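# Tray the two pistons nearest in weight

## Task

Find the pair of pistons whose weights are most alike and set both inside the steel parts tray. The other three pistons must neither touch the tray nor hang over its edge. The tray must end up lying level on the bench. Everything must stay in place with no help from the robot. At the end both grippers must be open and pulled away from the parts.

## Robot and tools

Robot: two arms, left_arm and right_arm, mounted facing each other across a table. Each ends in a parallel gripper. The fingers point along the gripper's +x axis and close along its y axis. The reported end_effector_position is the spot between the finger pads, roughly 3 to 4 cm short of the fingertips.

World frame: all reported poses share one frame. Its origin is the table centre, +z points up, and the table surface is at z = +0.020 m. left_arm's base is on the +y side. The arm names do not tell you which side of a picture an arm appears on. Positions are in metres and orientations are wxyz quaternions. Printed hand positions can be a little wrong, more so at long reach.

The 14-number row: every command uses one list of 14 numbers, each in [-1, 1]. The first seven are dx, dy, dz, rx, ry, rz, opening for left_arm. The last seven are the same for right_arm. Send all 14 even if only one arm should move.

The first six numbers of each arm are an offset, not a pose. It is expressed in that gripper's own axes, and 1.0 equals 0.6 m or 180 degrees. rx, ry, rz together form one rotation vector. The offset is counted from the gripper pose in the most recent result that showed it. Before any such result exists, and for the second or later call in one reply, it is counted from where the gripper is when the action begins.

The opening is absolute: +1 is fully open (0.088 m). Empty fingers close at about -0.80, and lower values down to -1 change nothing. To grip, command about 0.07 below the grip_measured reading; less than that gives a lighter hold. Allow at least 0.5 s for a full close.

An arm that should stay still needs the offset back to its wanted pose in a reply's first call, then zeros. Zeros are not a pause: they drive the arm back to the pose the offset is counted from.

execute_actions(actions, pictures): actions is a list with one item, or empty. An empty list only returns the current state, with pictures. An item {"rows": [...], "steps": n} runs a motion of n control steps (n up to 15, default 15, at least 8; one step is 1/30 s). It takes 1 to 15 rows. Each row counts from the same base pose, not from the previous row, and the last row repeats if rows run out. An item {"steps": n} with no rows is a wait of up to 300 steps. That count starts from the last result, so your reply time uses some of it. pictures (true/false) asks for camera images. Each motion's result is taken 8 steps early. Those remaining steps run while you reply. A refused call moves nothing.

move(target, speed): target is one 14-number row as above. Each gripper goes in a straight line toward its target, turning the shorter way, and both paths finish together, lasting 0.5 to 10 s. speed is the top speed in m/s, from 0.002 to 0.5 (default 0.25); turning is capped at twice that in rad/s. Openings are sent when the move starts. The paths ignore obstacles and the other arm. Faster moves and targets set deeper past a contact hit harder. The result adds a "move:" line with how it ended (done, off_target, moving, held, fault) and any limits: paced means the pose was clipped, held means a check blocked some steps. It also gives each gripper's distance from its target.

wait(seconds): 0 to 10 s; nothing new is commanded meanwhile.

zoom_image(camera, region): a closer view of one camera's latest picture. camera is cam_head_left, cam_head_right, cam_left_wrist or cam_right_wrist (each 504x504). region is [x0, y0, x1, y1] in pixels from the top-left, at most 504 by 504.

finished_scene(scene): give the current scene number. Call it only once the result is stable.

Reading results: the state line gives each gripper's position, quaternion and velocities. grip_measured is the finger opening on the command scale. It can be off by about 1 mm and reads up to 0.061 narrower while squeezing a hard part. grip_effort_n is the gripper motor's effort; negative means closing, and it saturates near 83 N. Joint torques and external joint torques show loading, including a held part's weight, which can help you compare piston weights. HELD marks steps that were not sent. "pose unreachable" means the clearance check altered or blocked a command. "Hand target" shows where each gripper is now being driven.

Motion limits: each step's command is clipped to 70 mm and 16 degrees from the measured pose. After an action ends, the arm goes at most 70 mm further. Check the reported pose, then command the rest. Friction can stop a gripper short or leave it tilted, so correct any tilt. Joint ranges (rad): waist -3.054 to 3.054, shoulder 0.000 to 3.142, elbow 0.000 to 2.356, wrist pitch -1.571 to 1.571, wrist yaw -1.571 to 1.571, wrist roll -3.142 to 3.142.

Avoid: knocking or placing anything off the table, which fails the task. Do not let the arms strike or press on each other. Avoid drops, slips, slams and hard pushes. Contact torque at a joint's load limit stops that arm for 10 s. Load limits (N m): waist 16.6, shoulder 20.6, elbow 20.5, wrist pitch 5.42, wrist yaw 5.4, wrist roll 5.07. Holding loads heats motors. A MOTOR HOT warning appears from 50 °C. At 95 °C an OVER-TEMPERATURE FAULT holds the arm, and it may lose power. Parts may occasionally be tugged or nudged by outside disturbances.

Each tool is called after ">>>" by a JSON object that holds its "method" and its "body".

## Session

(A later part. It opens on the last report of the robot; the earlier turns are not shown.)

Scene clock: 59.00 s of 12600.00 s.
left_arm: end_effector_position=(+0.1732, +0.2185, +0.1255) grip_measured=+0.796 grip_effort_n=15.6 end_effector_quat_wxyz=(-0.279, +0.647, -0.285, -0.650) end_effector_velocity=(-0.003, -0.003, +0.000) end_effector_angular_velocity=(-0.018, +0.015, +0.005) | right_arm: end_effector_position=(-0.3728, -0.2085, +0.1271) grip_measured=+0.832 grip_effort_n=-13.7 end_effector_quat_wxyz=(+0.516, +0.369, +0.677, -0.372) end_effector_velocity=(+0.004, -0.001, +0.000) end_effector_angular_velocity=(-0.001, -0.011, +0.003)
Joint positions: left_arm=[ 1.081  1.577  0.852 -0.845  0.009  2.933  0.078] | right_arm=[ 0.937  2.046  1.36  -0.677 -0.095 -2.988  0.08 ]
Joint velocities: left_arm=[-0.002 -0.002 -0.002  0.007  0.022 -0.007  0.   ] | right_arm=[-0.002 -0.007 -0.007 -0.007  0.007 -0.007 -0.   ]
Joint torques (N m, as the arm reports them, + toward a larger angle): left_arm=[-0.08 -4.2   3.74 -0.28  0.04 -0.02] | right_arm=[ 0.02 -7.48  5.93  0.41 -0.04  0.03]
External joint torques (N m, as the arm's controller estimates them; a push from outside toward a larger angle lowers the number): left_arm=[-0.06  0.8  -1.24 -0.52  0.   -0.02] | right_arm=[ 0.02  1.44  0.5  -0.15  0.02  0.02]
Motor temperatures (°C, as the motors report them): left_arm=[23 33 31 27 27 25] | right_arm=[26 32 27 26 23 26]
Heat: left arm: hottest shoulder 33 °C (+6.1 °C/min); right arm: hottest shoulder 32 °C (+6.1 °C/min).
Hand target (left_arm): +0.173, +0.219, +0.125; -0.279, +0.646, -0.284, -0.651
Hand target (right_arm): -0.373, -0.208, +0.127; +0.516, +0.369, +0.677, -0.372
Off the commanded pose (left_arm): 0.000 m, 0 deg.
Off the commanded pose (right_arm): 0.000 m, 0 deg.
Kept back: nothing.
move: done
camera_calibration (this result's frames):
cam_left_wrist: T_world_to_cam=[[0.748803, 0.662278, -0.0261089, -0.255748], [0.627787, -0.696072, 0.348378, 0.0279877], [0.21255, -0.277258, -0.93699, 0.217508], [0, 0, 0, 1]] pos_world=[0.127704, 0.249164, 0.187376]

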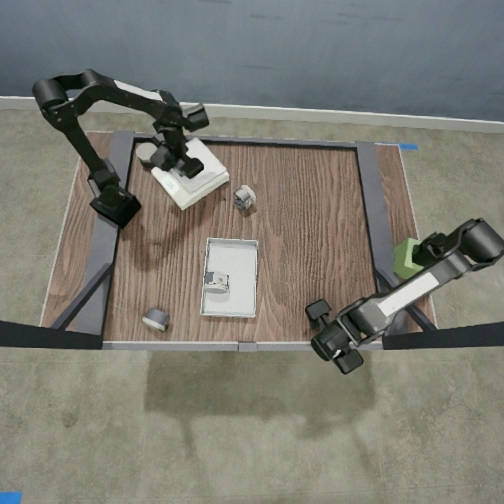

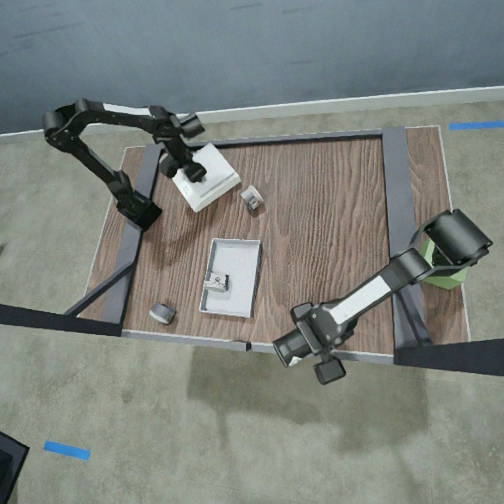

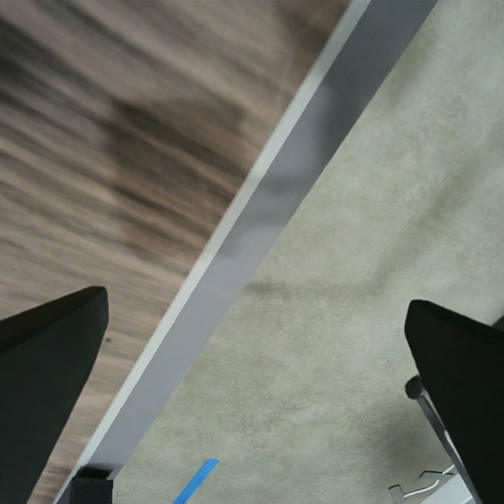

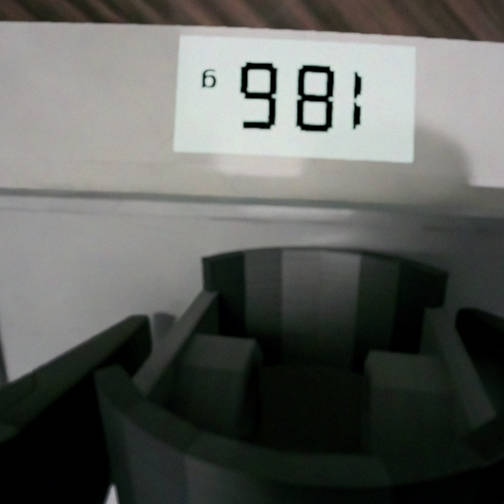

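>>> {"method": "move", "body": {"target": [-0.13,0,0,0,0,0,0.85,0,0,0,0,0,0,0.83], "speed": 0.2}}

>>> {"method": "move", "body": {"target": [0.04,0.337,-0.18,0,0,0,1,0,0,0,0,0,0,0.83], "speed": 0.35}}

Scene clock: 60.17 s of 12600.00 s.
left_arm: end_effector_position=(+0.1726, +0.2196, +0.1998) grip_measured=+0.848 grip_effort_n=15.6 end_effector_quat_wxyz=(-0.281, +0.644, -0.282, -0.653) end_effector_velocity=(+0.001, +0.000, +0.002) end_effector_angular_velocity=(+0.002, -0.008, +0.005) | right_arm: end_effector_position=(-0.3728, -0.2085, +0.1271) grip_measured=+0.832 grip_effort_n=-13.7 end_effector_quat_wxyz=(+0.516, +0.369, +0.677, -0.372) end_effector_velocity=(+0.003, -0.001, -0.002) end_effector_angular_velocity=(-0.002, -0.015, +0.017)
Joint positions: left_arm=[ 1.081  1.484  1.076 -1.172  0.009  2.933  0.081] | right_arm=[ 0.937  2.046  1.36  -0.677 -0.095 -2.988  0.08 ]
Joint velocities: left_arm=[-0.002 -0.002  0.007 -0.007 -0.007 -0.007 -0.   ] | right_arm=[-0.002  0.002 -0.002 -0.007  0.007 -0.022 -0.   ]
Joint torques (N m, as the arm reports them, + toward a larger angle): left_arm=[ 0.28 -4.5   5.23 -0.29  0.05  0.08] | right_arm=[ 0.02 -7.47  5.91  0.42 -0.05  0.03]
External joint torques (N m, as the arm's controller estimates them; a push from outside toward a larger angle lowers the number): left_arm=[ 0.27  0.25 -0.21 -0.51  0.02  0.08] | right_arm=[-0.01  1.36  0.5  -0.14  0.01  0.03]
Motor temperatures (°C, as the motors report them): left_arm=[23 33 31 27 27 25] | right_arm=[26 32 27 26 23 26]
Heat: left arm: hottest shoulder 33 °C (+6.1 °C/min); right arm: hottest shoulder 32 °C (+6.1 °C/min).
Hand target (left_arm): +0.174, +0.218, +0.203; -0.279, +0.647, -0.285, -0.650
Hand target (right_arm): -0.373, -0.208, +0.127; +0.516, +0.369, +0.677, -0.372
Off the commanded pose (left_arm): 0.004 m, 1 deg.
Off the commanded pose (right_arm): 0.000 m, 0 deg.
Kept back: nothing.
move: done
camera_calibration (this result's frames):
cam_left_wrist: T_world_to_cam=[[0.748665, 0.662508, -0.0241826, -0.25444], [0.629682, -0.699213, 0.338528, 0.00556322], [0.207369, -0.268672, -0.940645, 0.287269], [0, 0, 0, 1]] pos_world=[0.127417, 0.249639, 0.262182]

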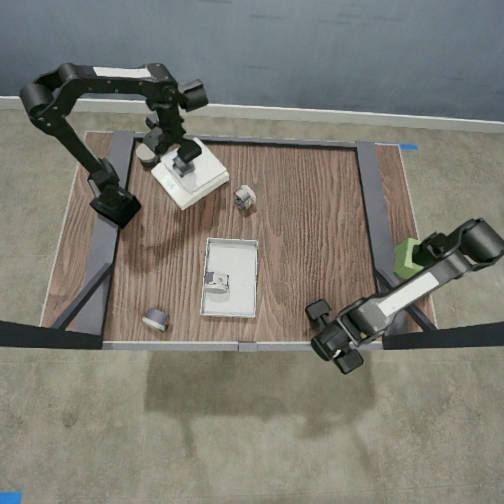

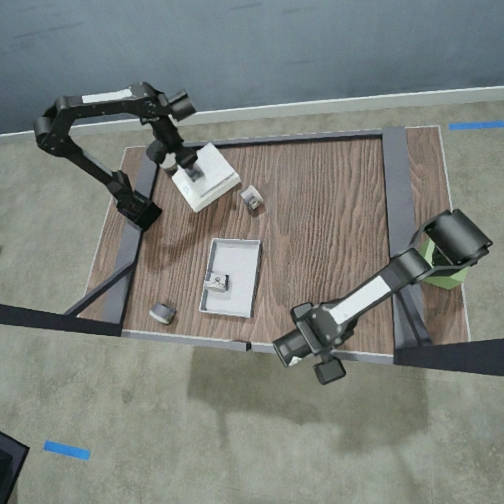

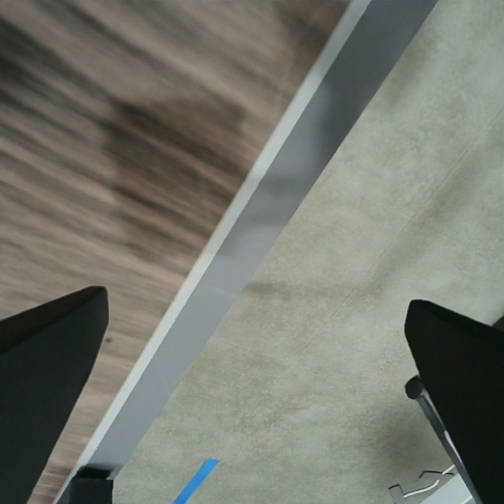

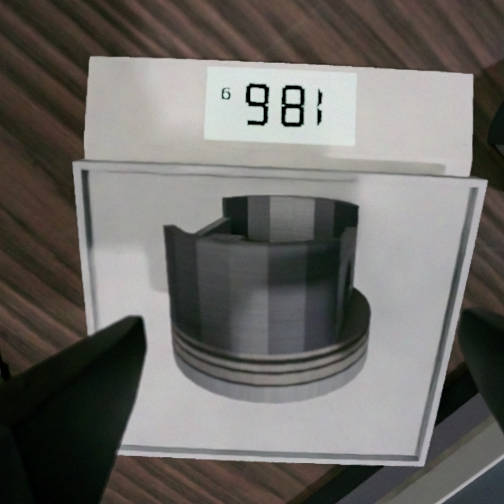

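Scene clock: 61.47 s of 12600.00 s.
left_arm: end_effector_position=(+0.0991, +0.0039, +0.1784) grip_measured=+1.000 grip_effort_n=15.6 end_effector_quat_wxyz=(-0.279, +0.644, -0.286, -0.652) end_effector_velocity=(-0.004, -0.002, -0.000) end_effector_angular_velocity=(+0.011, +0.009, -0.000) | right_arm: end_effector_position=(-0.3728, -0.2085, +0.1271) grip_measured=+0.832 grip_effort_n=-14.2 end_effector_quat_wxyz=(+0.516, +0.369, +0.677, -0.372) end_effector_velocity=(+0.002, +0.001, +0.001) end_effector_angular_velocity=(-0.002, +0.002, +0.016)
Joint positions: left_arm=[ 0.664  2.202  1.907 -1.274  0.015  2.518  0.088] | right_arm=[ 0.937  2.046  1.36  -0.677 -0.095 -2.988  0.08 ]
Joint velocities: left_arm=[-0.007  0.017  0.027 -0.022  0.007 -0.007  0.   ] | right_arm=[-0.007 -0.002  0.002 -0.007 -0.007 -0.022 -0.   ]
Joint torques (N m, as the arm reports them, + toward a larger angle): left_arm=[-0.12 -7.08  5.19 -0.3   0.04 -0.1 ] | right_arm=[ 0.01 -7.46  5.95  0.41 -0.05  0.02]
External joint torques (N m, as the arm's controller estimates them; a push from outside toward a larger angle lowers the number): left_arm=[-0.03  2.9  -0.38 -0.54 -0.03 -0.1 ] | right_arm=[ 0.01  1.49  0.45 -0.17  0.01  0.02]
Motor temperatures (°C, as the motors report them): left_arm=[23 33 31 27 27 25] | right_arm=[26 32 27 26 23 26]
Heat: left arm: hottest shoulder 33 °C (+6.1 °C/min); right arm: hottest shoulder 32 °C (+6.1 °C/min).
Hand target (left_arm): +0.099, +0.002, +0.176; -0.280, +0.644, -0.283, -0.654
Hand target (right_arm): -0.373, -0.208, +0.127; +0.516, +0.369, +0.677, -0.372
Off the commanded pose (left_arm): 0.003 m, 0 deg.
Off the commanded pose (right_arm): 0.000 m, 0 deg.
Kept back: nothing.
move: done
camera_calibration (this result's frames):
cam_left_wrist: T_world_to_cam=[[0.750142, 0.66057, -0.0305753, -0.0560356], [0.628619, -0.697981, 0.343017, -0.0923939], [0.205246, -0.276531, -0.938831, 0.224369], [0, 0, 0, 1]] pos_world=[0.0540644, 0.0345713, 0.240624]

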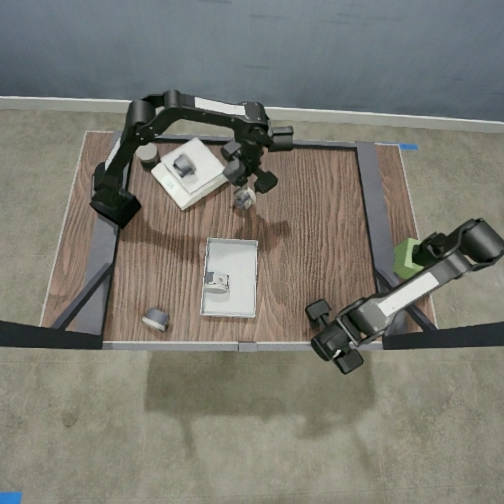

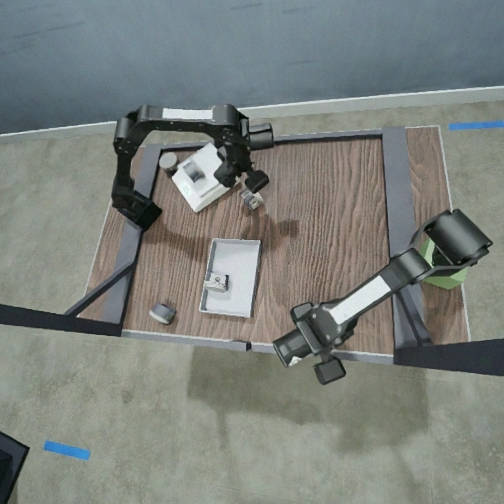

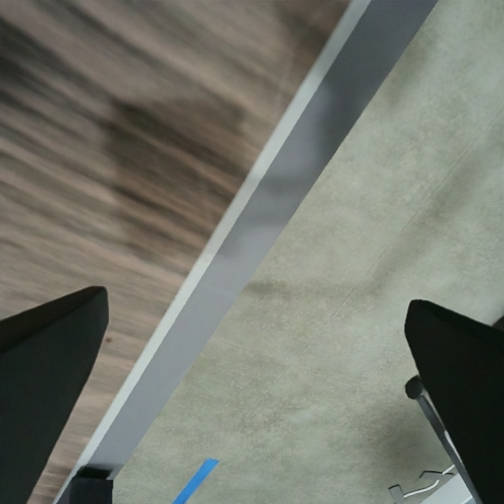

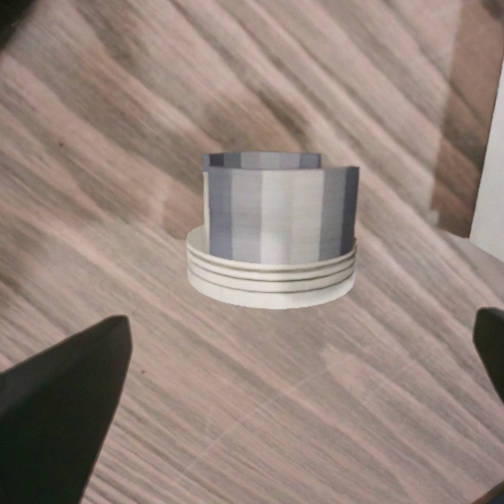

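>>> {"method": "move", "body": {"target": [0.194,0.008,0.005,0,0,0,1,0,0,0,0,0,0,0.83], "speed": 0.15}}

>>> {"method": "execute_actions", "body": {"actions": [{"rows":[[0,0,0,0,0,0,0.45,0,0,0,0,0,0,0.83]],"steps":15}]}}

>>> {"method": "move", "body": {"target": [-0.14,0,0,0,0,0,0.45,0,0,0,0,0,0,0.83]}}

>>> {"method": "move", "body": {"target": [0,0.22,0.29,-0.272,0,0,0.45,0,0,0,0,0,0,0.83], "speed": 0.3}}

Scene clock: 63.13 s of 12600.00 s.
left_arm: end_effector_position=(+0.0932, +0.0006, +0.0682) grip_measured=+1.000 grip_effort_n=15.6 end_effector_quat_wxyz=(-0.275, +0.646, -0.290, -0.650) end_effector_velocity=(+0.002, +0.002, +0.000) end_effector_angular_velocity=(+0.010, -0.021, +0.005) | right_arm: end_effector_position=(-0.3728, -0.2085, +0.1271) grip_measured=+0.832 grip_effort_n=-13.7 end_effector_quat_wxyz=(+0.516, +0.369, +0.677, -0.372) end_effector_velocity=(+0.001, +0.002, +0.001) end_effector_angular_velocity=(+0.012, -0.003, +0.003)
Joint positions: left_arm=[ 0.649  2.311  1.639 -0.882  0.015  2.504  0.088] | right_arm=[ 0.937  2.046  1.36  -0.677 -0.095 -2.988  0.08 ]
Joint velocities: left_arm=[-0.002 -0.002 -0.002 -0.007 -0.022 -0.007  0.   ] | right_arm=[-0.002 -0.002 -0.002  0.007  0.007 -0.007 -0.   ]
Joint torques (N m, as the arm reports them, + toward a larger angle): left_arm=[-0.35 -7.64  3.09  0.05  0.09 -0.11] | right_arm=[ 0.02 -7.48  5.9   0.42 -0.05  0.02]
External joint torques (N m, as the arm's controller estimates them; a push from outside toward a larger angle lowers the number): left_arm=[-0.29  2.56 -2.04 -0.22  0.03 -0.11] | right_arm=[ 0.02  1.37  0.47 -0.15  0.01  0.01]
Motor temperatures (°C, as the motors report them): left_arm=[23 33 31 27 27 25] | right_arm=[26 32 27 26 23 26]
Heat: left arm: hottest shoulder 33 °C (+5.1 °C/min); right arm: hottest shoulder 32 °C (+6.1 °C/min).
Hand target (left_arm): +0.092, +0.003, +0.062; -0.279, +0.644, -0.286, -0.653
Hand target (right_arm): -0.373, -0.208, +0.127; +0.516, +0.369, +0.677, -0.372
Off the commanded pose (left_arm): 0.007 m, 1 deg.
Off the commanded pose (right_arm): 0.000 m, 0 deg.
Kept back: nothing.
move: done
camera_calibration (this result's frames):
cam_left_wrist: T_world_to_cam=[[0.750447, 0.659804, -0.038572, -0.0522907], [0.627829, -0.693408, 0.353576, -0.0538677], [0.206545, -0.289557, -0.93461, 0.120821], [0, 0, 0, 1]] pos_world=[0.0481061, 0.0321337, 0.12995]

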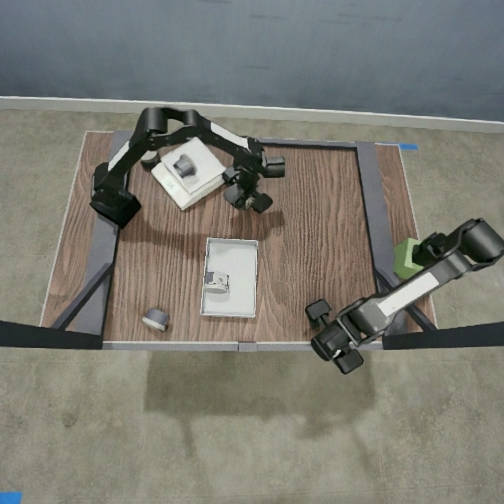

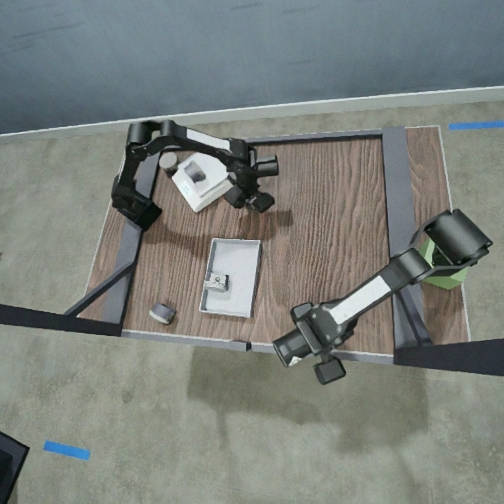

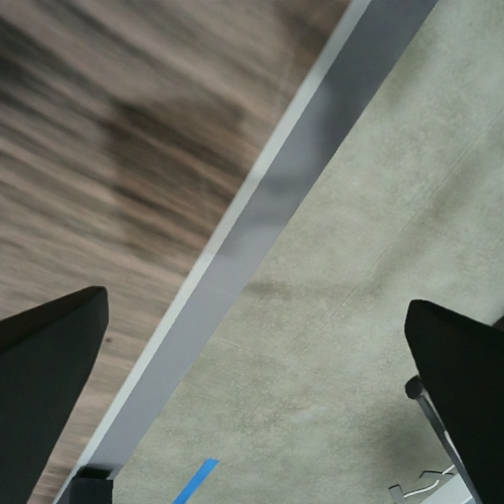

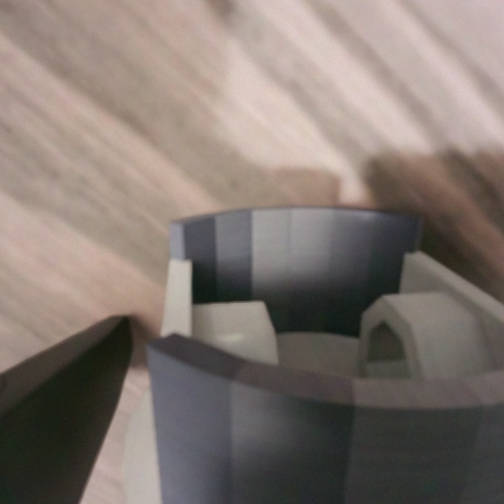

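Scene clock: 63.37 s of 12600.00 s.
left_arm: end_effector_position=(+0.0933, +0.0006, +0.0682) grip_measured=+0.560 grip_effort_n=-83.5 end_effector_quat_wxyz=(-0.275, +0.647, -0.290, -0.650) end_effector_velocity=(-0.000, +0.001, +0.002) end_effector_angular_velocity=(+0.002, +0.007, -0.005) | right_arm: end_effector_position=(-0.3728, -0.2085, +0.1271) grip_measured=+0.832 grip_effort_n=-13.7 end_effector_quat_wxyz=(+0.516, +0.369, +0.677, -0.372) end_effector_velocity=(+0.004, -0.006, -0.002) end_effector_angular_velocity=(-0.025, -0.010, +0.006)
Joint positions: left_arm=[ 0.649  2.311  1.639 -0.882  0.014  2.504  0.066] | right_arm=[ 0.937  2.046  1.36  -0.677 -0.095 -2.988  0.08 ]
Joint velocities: left_arm=[ 0.002 -0.007 -0.002 -0.007  0.007  0.007  0.012] | right_arm=[-0.002 -0.002 -0.007 -0.022 -0.007 -0.007 -0.   ]
Joint torques (N m, as the arm reports them, + toward a larger angle): left_arm=[ 0.01 -8.72  3.72 -0.04  0.15 -0.02] | right_arm=[ 0.02 -7.49  5.91  0.42 -0.06  0.03]
External joint torques (N m, as the arm's controller estimates them; a push from outside toward a larger angle lowers the number): left_arm=[-0.04  1.52 -1.43 -0.29  0.1  -0.02] | right_arm=[ 0.01  1.32  0.54 -0.13  0.01  0.02]
Motor temperatures (°C, as the motors report them): left_arm=[23 33 31 27 27 25] | right_arm=[26 32 27 26 23 26]
Heat: left arm: hottest shoulder 33 °C (+5.1 °C/min); right arm: hottest shoulder 32 °C (+6.1 °C/min).
Steps of this call (steps 1 to 7: the first 7 steps of this action). Readings (end_effector_position):
1: left_arm (+0.0932, +0.0006, +0.0682) | right_arm (-0.3728, -0.2085, +0.1271)
2: left_arm (+0.0932, +0.0006, +0.0682) | right_arm (-0.3728, -0.2085, +0.1271)
4: left_arm (+0.0932, +0.0006, +0.0682) | right_arm (-0.3728, -0.2085, +0.1271)
7: the state above

Scene clock: 64.57 s of 12600.00 s.
left_arm: end_effector_position=(+0.0929, +0.0042, +0.1464) grip_measured=+0.565 grip_effort_n=-83.5 end_effector_quat_wxyz=(-0.279, +0.644, -0.286, -0.652) end_effector_velocity=(-0.002, +0.001, +0.002) end_effector_angular_velocity=(+0.002, +0.008, -0.010) | right_arm: end_effector_position=(-0.3728, -0.2085, +0.1271) grip_measured=+0.832 grip_effort_n=-14.2 end_effector_quat_wxyz=(+0.516, +0.369, +0.677, -0.372) end_effector_velocity=(-0.001, +0.001, +0.001) end_effector_angular_velocity=(+0.003, +0.009, +0.006)
Joint positions: left_arm=[ 0.649  2.214  1.8   -1.154  0.014  2.504  0.067] | right_arm=[ 0.937  2.046  1.36  -0.677 -0.095 -2.988  0.08 ]
Joint velocities: left_arm=[-0.002 -0.002  0.002 -0.007  0.007  0.007 -0.   ] | right_arm=[-0.002 -0.002 -0.002  0.007 -0.007 -0.007 -0.   ]
Joint torques (N m, as the arm reports them, + toward a larger angle): left_arm=[ 0.25 -9.29  5.42 -0.33  0.07  0.07] | right_arm=[ 0.03 -7.47  5.95  0.41 -0.06  0.02]
External joint torques (N m, as the arm's controller estimates them; a push from outside toward a larger angle lowers the number): left_arm=[ 0.21  0.56  0.   -0.55  0.02  0.07] | right_arm=[ 0.03  1.36  0.52 -0.17  0.01  0.01]
Motor temperatures (°C, as the motors report them): left_arm=[23 34 31 27 27 25] | right_arm=[26 32 27 26 23 26]
Heat: left arm: hottest shoulder 34 °C (+6.0 °C/min); right arm: hottest shoulder 32 °C (+6.0 °C/min).
Hand target (left_arm): +0.094, +0.002, +0.152; -0.275, +0.647, -0.290, -0.650
Hand target (right_arm): -0.373, -0.208, +0.127; +0.516, +0.369, +0.677, -0.372
Off your previous action's commanded pose (left_arm): 0.000 m, 0 deg at its last step (step 8 of this call).
Off your previous action's commanded pose (right_arm): 0.000 m, 0 deg at its last step (step 8 of this call).
Off the commanded pose (left_arm): 0.006 m, 1 deg.
Off the commanded pose (right_arm): 0.000 m, 0 deg.
Kept back: nothing.
move: done
camera_calibration (this result's frames):
cam_left_wrist: T_world_to_cam=[[0.750413, 0.660304, -0.0296392, -0.0527164], [0.628127, -0.698451, 0.342961, -0.0773478], [0.205757, -0.27598, -0.938882, 0.195692], [0, 0, 0, 1]] pos_world=[0.0478783, 0.0347923, 0.208697]

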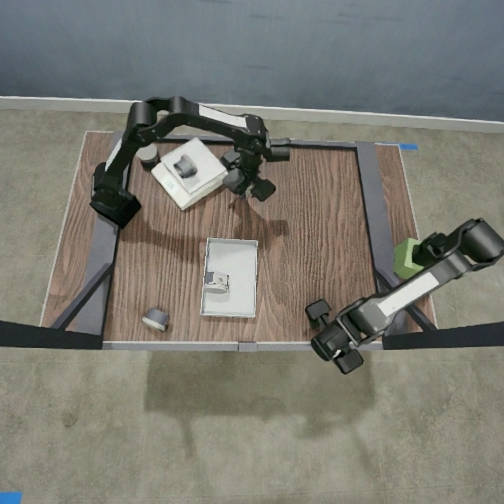

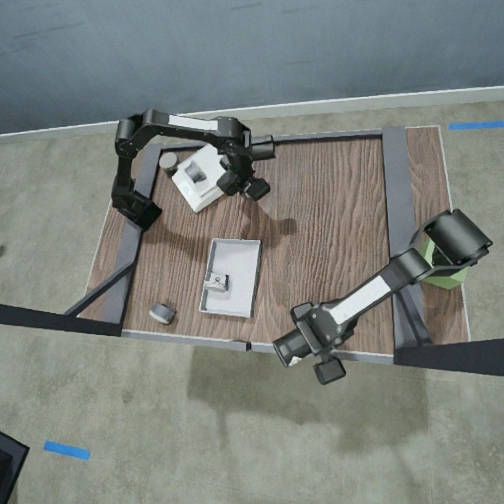

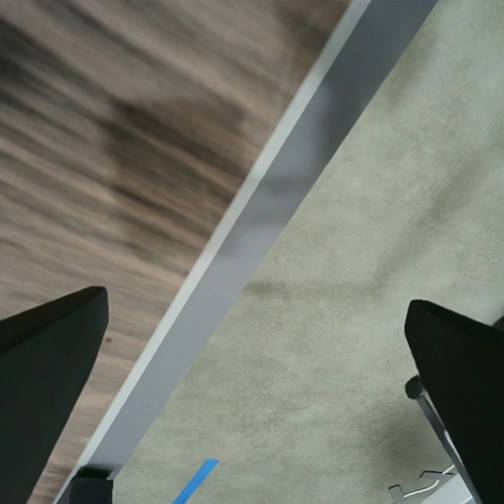

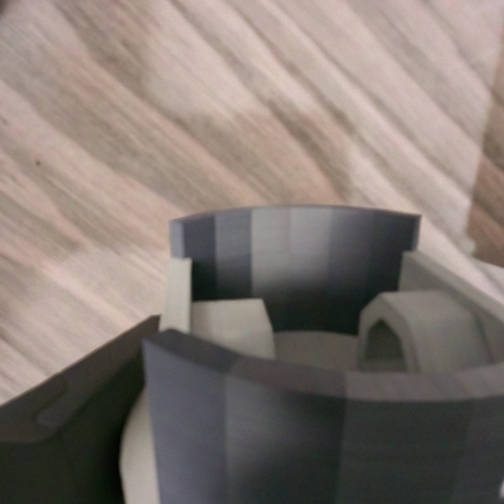

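Scene clock: 66.57 s of 12600.00 s.
left_arm: end_effector_position=(-0.1215, +0.0435, +0.1489) grip_measured=+0.565 grip_effort_n=-83.5 end_effector_quat_wxyz=(+0.010, +0.701, +0.011, -0.713) end_effector_velocity=(-0.002, -0.004, +0.002) end_effector_angular_velocity=(-0.018, +0.000, +0.005) | right_arm: end_effector_position=(-0.3728, -0.2085, +0.1271) grip_measured=+0.832 grip_effort_n=-14.2 end_effector_quat_wxyz=(+0.516, +0.369, +0.677, -0.372) end_effector_velocity=(-0.002, +0.002, +0.002) end_effector_angular_velocity=(+0.007, +0.012, +0.006)
Joint positions: left_arm=[ 0.13   2.184  1.76  -1.142  0.015  1.133  0.067] | right_arm=[ 0.937  2.046  1.36  -0.677 -0.095 -2.988  0.08 ]
Joint velocities: left_arm=[-0.002  0.002  0.012  0.007 -0.007 -0.007 -0.   ] | right_arm=[-0.002 -0.002  0.002  0.007 -0.007 -0.007  0.   ]
Joint torques (N m, as the arm reports them, + toward a larger angle): left_arm=[-0.13 -7.88  5.66 -0.19  0.   -0.08] | right_arm=[ 0.04 -7.48  5.93  0.4  -0.06  0.03]
External joint torques (N m, as the arm's controller estimates them; a push from outside toward a larger angle lowers the number): left_arm=[-0.12  2.02  0.07 -0.52 -0.06 -0.08] | right_arm=[ 0.04  1.38  0.52 -0.15  0.01  0.02]
Motor temperatures (°C, as the motors report them): left_arm=[23 35 31 27 27 25] | right_arm=[26 32 27 26 23 26]
Heat: left arm: hottest shoulder 35 °C (+7.1 °C/min); right arm: hottest shoulder 32 °C (+5.0 °C/min).
Hand target (left_arm): -0.123, +0.041, +0.150; +0.013, +0.701, +0.010, -0.713
Hand target (right_arm): -0.373, -0.208, +0.127; +0.516, +0.369, +0.677, -0.372
Off the commanded pose (left_arm): 0.002 m, 0 deg.
Off the commanded pose (right_arm): 0.000 m, 0 deg.
Kept back: nothing.
move: done
camera_calibration (this result's frames):
cam_left_wrist: T_world_to_cam=[[-0.00197046, 0.999877, -0.015588, -0.0260399], [0.942608, 0.00706194, 0.333826, 0.0928684], [0.333895, -0.0140356, -0.942506, 0.257706], [0, 0, 0, 1]] pos_world=[-0.173637, 0.028998, 0.211482]

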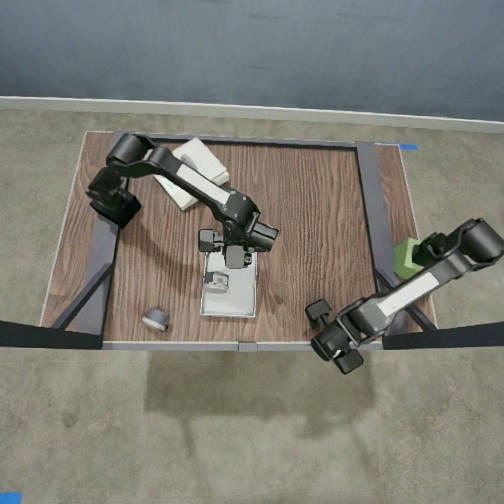

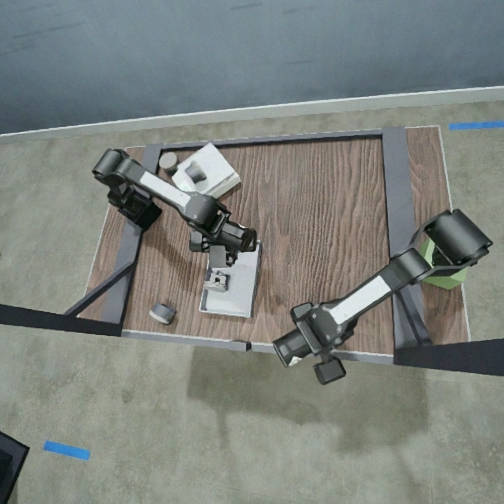

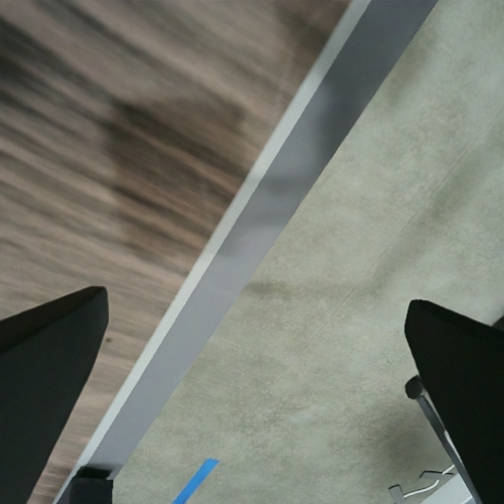

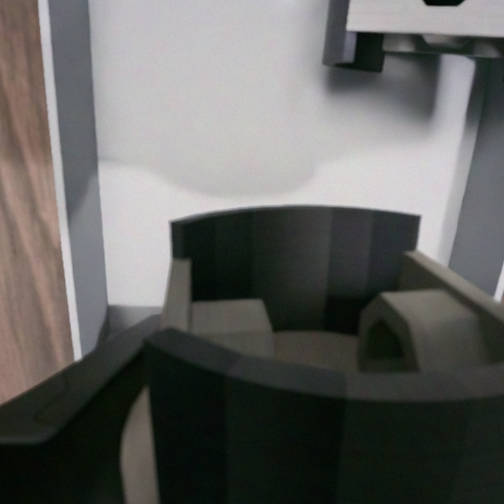

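>>> {"method": "move", "body": {"target": [0.132,0,0,0,0,0,0.45,0,0,0,0,0,0,0.83], "speed": 0.09}}

>>> {"method": "execute_actions", "body": {"actions": [{"rows":[[0,0,0,0,0,0,0.85,0,0,0,0,0,0,0.83]],"steps":12}]}}

>>> {"method": "move", "body": {"target": [-0.17,0,0,0,0,0,0.85,0,0,0,0,0,0,0.83]}}

>>> {"method": "move", "body": {"target": [-0.1,-0.3,-0.15,0,0,0,0.85,0,0,0,0,0,0,0.83], "speed": 0.35}}

>>> {"method": "zoom_image", "body": {"camera": "cam_head_left", "region": [170,210,290,330]}}

Scene clock: 68.33 s of 12600.00 s.
left_arm: end_effector_position=(-0.1221, +0.0422, +0.0731) grip_measured=+0.565 grip_effort_n=-83.5 end_effector_quat_wxyz=(+0.013, +0.700, +0.008, -0.714) end_effector_velocity=(-0.001, +0.003, +0.000) end_effector_angular_velocity=(+0.005, -0.009, +0.029) | right_arm: end_effector_position=(-0.3728, -0.2085, +0.1271) grip_measured=+0.832 grip_effort_n=-13.7 end_effector_quat_wxyz=(+0.516, +0.369, +0.677, -0.372) end_effector_velocity=(+0.001, +0.002, +0.001) end_effector_angular_velocity=(+0.014, -0.004, +0.017)
Joint positions: left_arm=[ 0.13   2.276  1.599 -0.88   0.015  1.133  0.067] | right_arm=[ 0.937  2.046  1.36  -0.677 -0.095 -2.988  0.08 ]
Joint velocities: left_arm=[-0.007 -0.002 -0.002 -0.007 -0.007 -0.037 -0.   ] | right_arm=[-0.002 -0.002 -0.002  0.007  0.007 -0.022 -0.   ]
Joint torques (N m, as the arm reports them, + toward a larger angle): left_arm=[-0.39 -7.96  3.36  0.14  0.08 -0.07] | right_arm=[ 0.01 -7.46  5.9   0.41 -0.07  0.03]
External joint torques (N m, as the arm's controller estimates them; a push from outside toward a larger angle lowers the number): left_arm=[-0.26  2.08 -1.78 -0.18  0.01 -0.07] | right_arm=[ 0.07  1.32  0.52 -0.15 -0.01  0.03]
Motor temperatures (°C, as the motors report them): left_arm=[23 35 32 27 27 25] | right_arm=[26 32 27 26 23 26]
Heat: left arm: hottest shoulder 35 °C (+7.1 °C/min); right arm: hottest shoulder 32 °C (+5.1 °C/min).
Hand target (left_arm): -0.123, +0.044, +0.070; +0.010, +0.701, +0.011, -0.713
Hand target (right_arm): -0.373, -0.208, +0.127; +0.516, +0.369, +0.677, -0.372
Off the commanded pose (left_arm): 0.004 m, 0 deg.
Off the commanded pose (right_arm): 0.000 m, 0 deg.
Kept back: nothing.
move: done
camera_calibration (this result's frames):
cam_left_wrist: T_world_to_cam=[[-0.00278807, 0.999738, -0.0227201, -0.025411], [0.943494, 0.0101589, 0.331235, 0.118865], [0.331379, -0.0205127, -0.943275, 0.18642], [0, 0, 0, 1]] pos_world=[-0.173994, 0.0280208, 0.135896]

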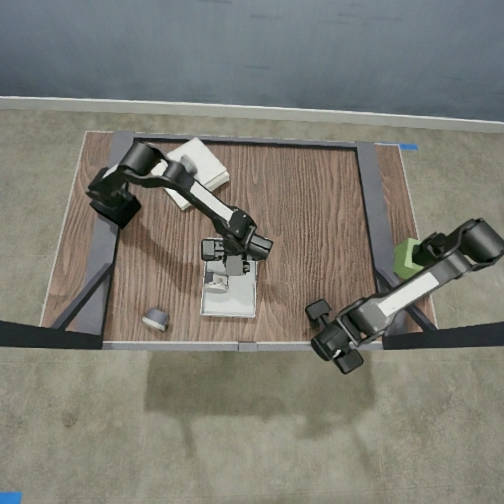

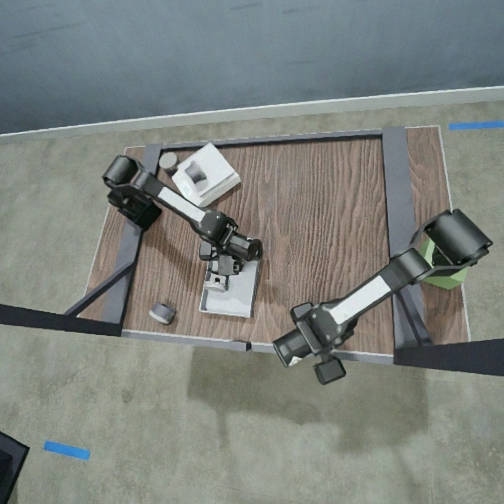

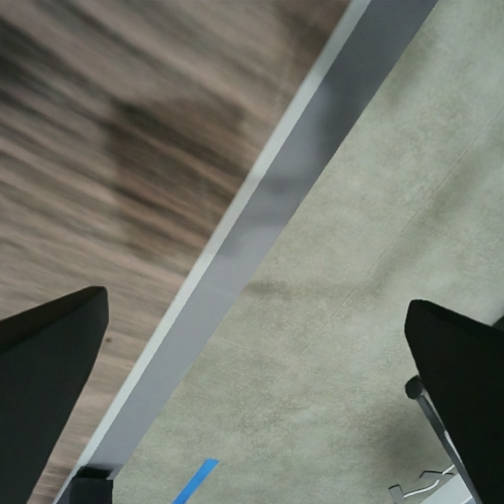

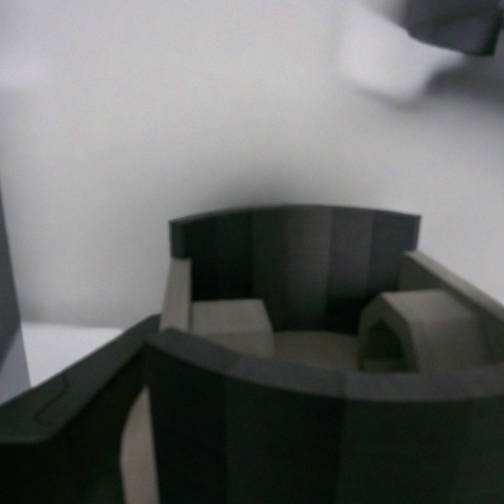

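Scene clock: 68.47 s of 12600.00 s.
left_arm: end_effector_position=(-0.1221, +0.0422, +0.0731) grip_measured=+0.729 grip_effort_n=18.8 end_effector_quat_wxyz=(+0.013, +0.700, +0.008, -0.714) end_effector_velocity=(-0.000, -0.000, -0.002) end_effector_angular_velocity=(-0.005, -0.006, -0.010) | right_arm: end_effector_position=(-0.3728, -0.2085, +0.1271) grip_measured=+0.832 grip_effort_n=-13.7 end_effector_quat_wxyz=(+0.516, +0.369, +0.677, -0.372) end_effector_velocity=(+0.003, -0.001, -0.002) end_effector_angular_velocity=(-0.016, -0.000, -0.013)
Joint positions: left_arm=[ 0.13   2.276  1.599 -0.88   0.015  1.133  0.075] | right_arm=[ 0.937  2.046  1.36  -0.677 -0.095 -2.988  0.08 ]
Joint velocities: left_arm=[-0.002  0.002 -0.002  0.007 -0.007  0.007  0.047] | right_arm=[-0.007  0.002 -0.002 -0.007 -0.007  0.007 -0.   ]
Joint torques (N m, as the arm reports them, + toward a larger angle): left_arm=[-0.1  -8.67  3.86  0.01  0.08 -0.03] | right_arm=[ 0.01 -7.47  5.91  0.42 -0.05  0.02]
External joint torques (N m, as the arm's controller estimates them; a push from outside toward a larger angle lowers the number): left_arm=[-0.03  1.38 -1.36 -0.34  0.02 -0.03] | right_arm=[ 0.06  1.32  0.53 -0.14  0.01  0.01]
Motor temperatures (°C, as the motors report them): left_arm=[23 35 32 27 27 25] | right_arm=[26 32 27 26 23 26]
Heat: left arm: hottest shoulder 35 °C (+7.1 °C/min); right arm: hottest shoulder 32 °C (+5.0 °C/min).
Steps of this call (steps 1 to 4: the first 4 steps of this action). Readings (end_effector_position):
1: left_arm (-0.1221, +0.0422, +0.0731) | right_arm (-0.3728, -0.2085, +0.1271)
2: left_arm (-0.1221, +0.0422, +0.0731) | right_arm (-0.3728, -0.2085, +0.1271)
4: the state above

Scene clock: 69.90 s of 12600.00 s.
left_arm: end_effector_position=(-0.1207, +0.0440, +0.1728) grip_measured=+0.848 grip_effort_n=15.6 end_effector_quat_wxyz=(+0.011, +0.701, +0.010, -0.713) end_effector_velocity=(-0.000, -0.000, +0.003) end_effector_angular_velocity=(-0.005, -0.006, +0.005) | right_arm: end_effector_position=(-0.3728, -0.2085, +0.1271) grip_measured=+0.832 grip_effort_n=-14.2 end_effector_quat_wxyz=(+0.516, +0.369, +0.677, -0.372) end_effector_velocity=(-0.000, +0.001, -0.001) end_effector_angular_velocity=(+0.008, -0.005, +0.008)
Joint positions: left_arm=[ 0.131  2.164  1.825 -1.223  0.015  1.133  0.081] | right_arm=[ 0.937  2.046  1.36  -0.677 -0.095 -2.988  0.08 ]
Joint velocities: left_arm=[-0.002 -0.002  0.007 -0.007 -0.007 -0.007 -0.   ] | right_arm=[ 0.002  0.002 -0.002  0.007  0.007 -0.007 -0.   ]
Joint torques (N m, as the arm reports them, + toward a larger angle): left_arm=[ 0.25 -8.13  5.24 -0.19  0.08  0.08] | right_arm=[ 0.01 -7.5   5.94  0.41 -0.06  0.02]
External joint torques (N m, as the arm's controller estimates them; a push from outside toward a larger angle lowers the number): left_arm=[ 0.25  1.61 -0.35 -0.51  0.02  0.08] | right_arm=[-0.03  1.24  0.57 -0.15  0.01  0.01]
Motor temperatures (°C, as the motors report them): left_arm=[23 35 32 27 27 25] | right_arm=[26 32 27 26 23 26]
Heat: left arm: hottest shoulder 35 °C (+7.0 °C/min); right arm: hottest shoulder 32 °C (+5.0 °C/min).
Hand target (left_arm): -0.120, +0.042, +0.175; +0.013, +0.700, +0.009, -0.714
Hand target (right_arm): -0.373, -0.208, +0.127; +0.516, +0.369, +0.677, -0.372
Off your previous action's commanded pose (left_arm): 0.000 m, 0 deg at its last step (step 8 of this call).
Off your previous action's commanded pose (right_arm): 0.000 m, 0 deg at its last step (step 8 of this call).
Off the commanded pose (left_arm): 0.003 m, 0 deg.
Off the commanded pose (right_arm): 0.000 m, 0 deg.
Kept back: nothing.
move: done
camera_calibration (this result's frames):
cam_left_wrist: T_world_to_cam=[[-0.00350794, 0.999835, -0.0178322, -0.0259337], [0.942782, 0.0092519, 0.333282, 0.0841708], [0.333392, -0.0156428, -0.942659, 0.27998], [0, 0, 0, 1]] pos_world=[-0.172789, 0.0295303, 0.235411]

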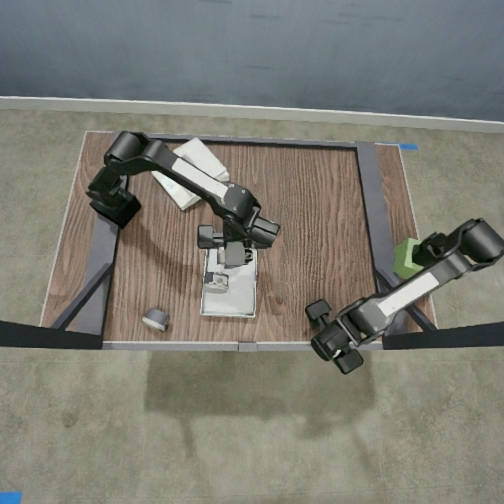

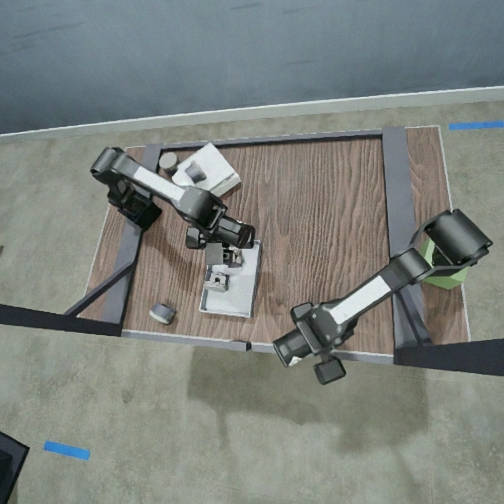

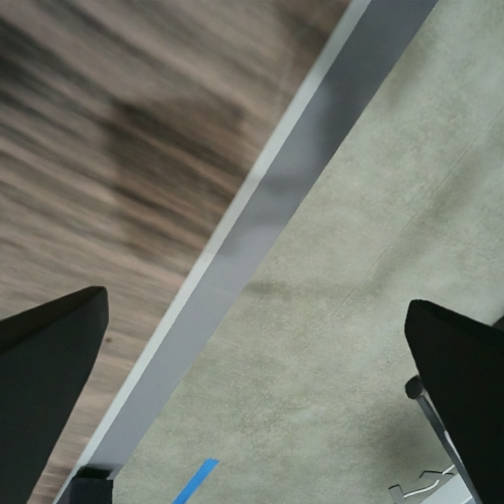

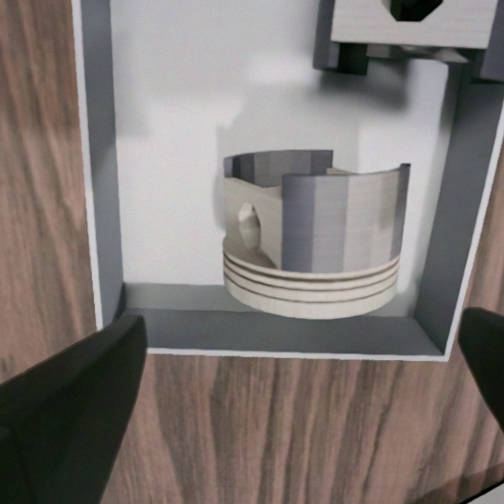

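Scene clock: 71.17 s of 12600.00 s.
left_arm: end_effector_position=(-0.0377, +0.2242, +0.2326) grip_measured=+0.848 grip_effort_n=16.0 end_effector_quat_wxyz=(+0.013, +0.700, +0.009, -0.713) end_effector_velocity=(+0.001, +0.003, +0.003) end_effector_angular_velocity=(-0.009, -0.004, +0.000) | right_arm: end_effector_position=(-0.3728, -0.2085, +0.1271) grip_measured=+0.832 grip_effort_n=-13.7 end_effector_quat_wxyz=(+0.516, +0.369, +0.677, -0.372) end_effector_velocity=(+0.002, -0.003, +0.001) end_effector_angular_velocity=(-0.017, -0.005, +0.006)
Joint positions: left_arm=[ 0.153  1.37   1.109 -1.299  0.015  1.154  0.081] | right_arm=[ 0.937  2.046  1.36  -0.677 -0.095 -2.988  0.08 ]
Joint velocities: left_arm=[-0.007 -0.017 -0.002 -0.007 -0.007 -0.007 -0.   ] | right_arm=[-0.002 -0.002  0.002 -0.022 -0.007 -0.007  0.   ]
Joint torques (N m, as the arm reports them, + toward a larger angle): left_arm=[ 0.22 -4.2   3.29 -0.16  0.09  0.09] | right_arm=[ 0.02 -7.48  5.93  0.41 -0.06  0.03]
External joint torques (N m, as the arm's controller estimates them; a push from outside toward a larger angle lowers the number): left_arm=[ 0.24 -0.02 -2.4  -0.5   0.03  0.09] | right_arm=[ 0.02  1.4   0.47 -0.17  0.01  0.02]
Motor temperatures (°C, as the motors report them): left_arm=[23 35 32 27 27 25] | right_arm=[26 32 27 26 23 26]
Heat: left arm: hottest shoulder 35 °C (+7.1 °C/min); right arm: hottest shoulder 32 °C (+5.1 °C/min).
Hand target (left_arm): -0.036, +0.227, +0.232; +0.011, +0.701, +0.010, -0.713
Hand target (right_arm): -0.373, -0.208, +0.127; +0.516, +0.369, +0.677, -0.372
Off the commanded pose (left_arm): 0.004 m, 0 deg.
Off the commanded pose (right_arm): 0.000 m, 0 deg.
Kept back: nothing.
move: done
camera_calibration (this result's frames):
cam_left_wrist: T_world_to_cam=[[-0.00392054, 0.999756, -0.0217219, -0.20386], [0.943246, 0.0109105, 0.331916, -0.0157285], [0.332072, -0.0191878, -0.943059, 0.312314], [0, 0, 0, 1]] pos_world=[-0.0896743, 0.209975, 0.295323]

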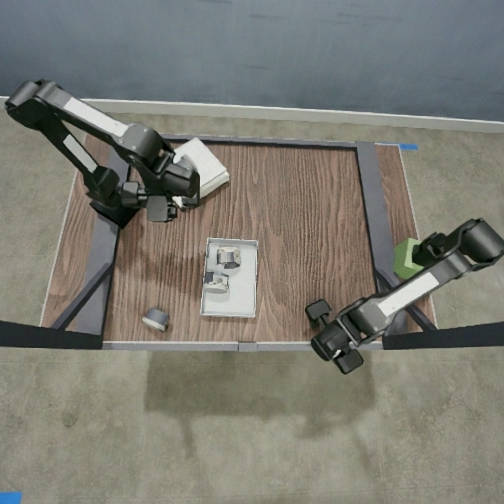

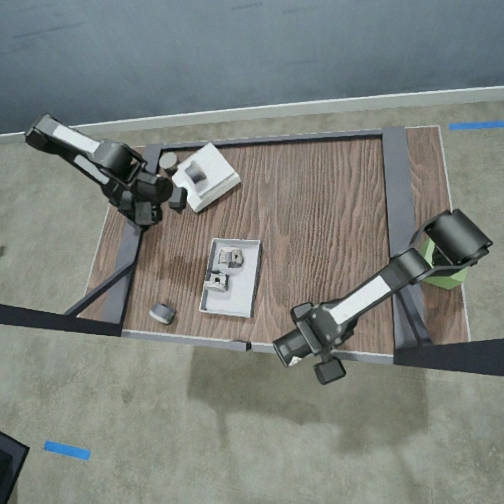

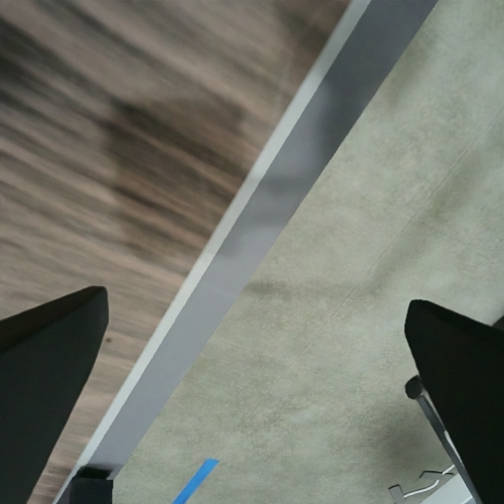

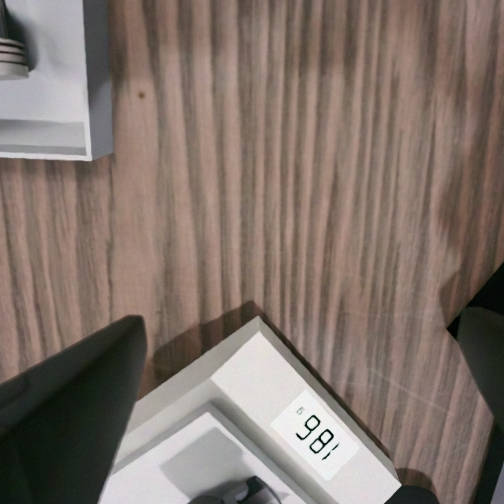

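Region (170, 210, 290, 330) of cam_head_left's 504x504 image, scaled by 4.200, with more detail than that image has.

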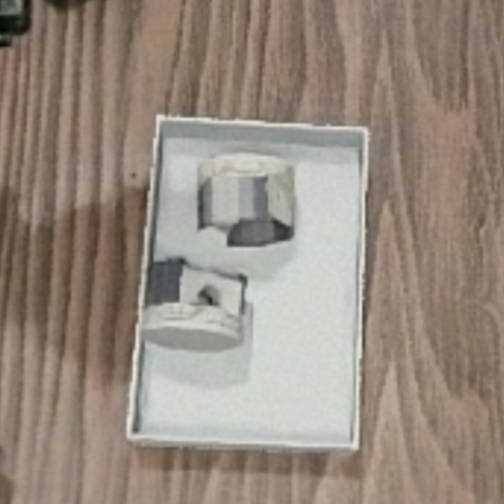

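Both pistons (174 g and 175 g) are in the tray. I didn't weigh the last two, so I'm relying on the 1 g gap being the smallest.

>>> {"method": "finished_scene", "body": {"scene": 1}}

The scene is finished: the task was done.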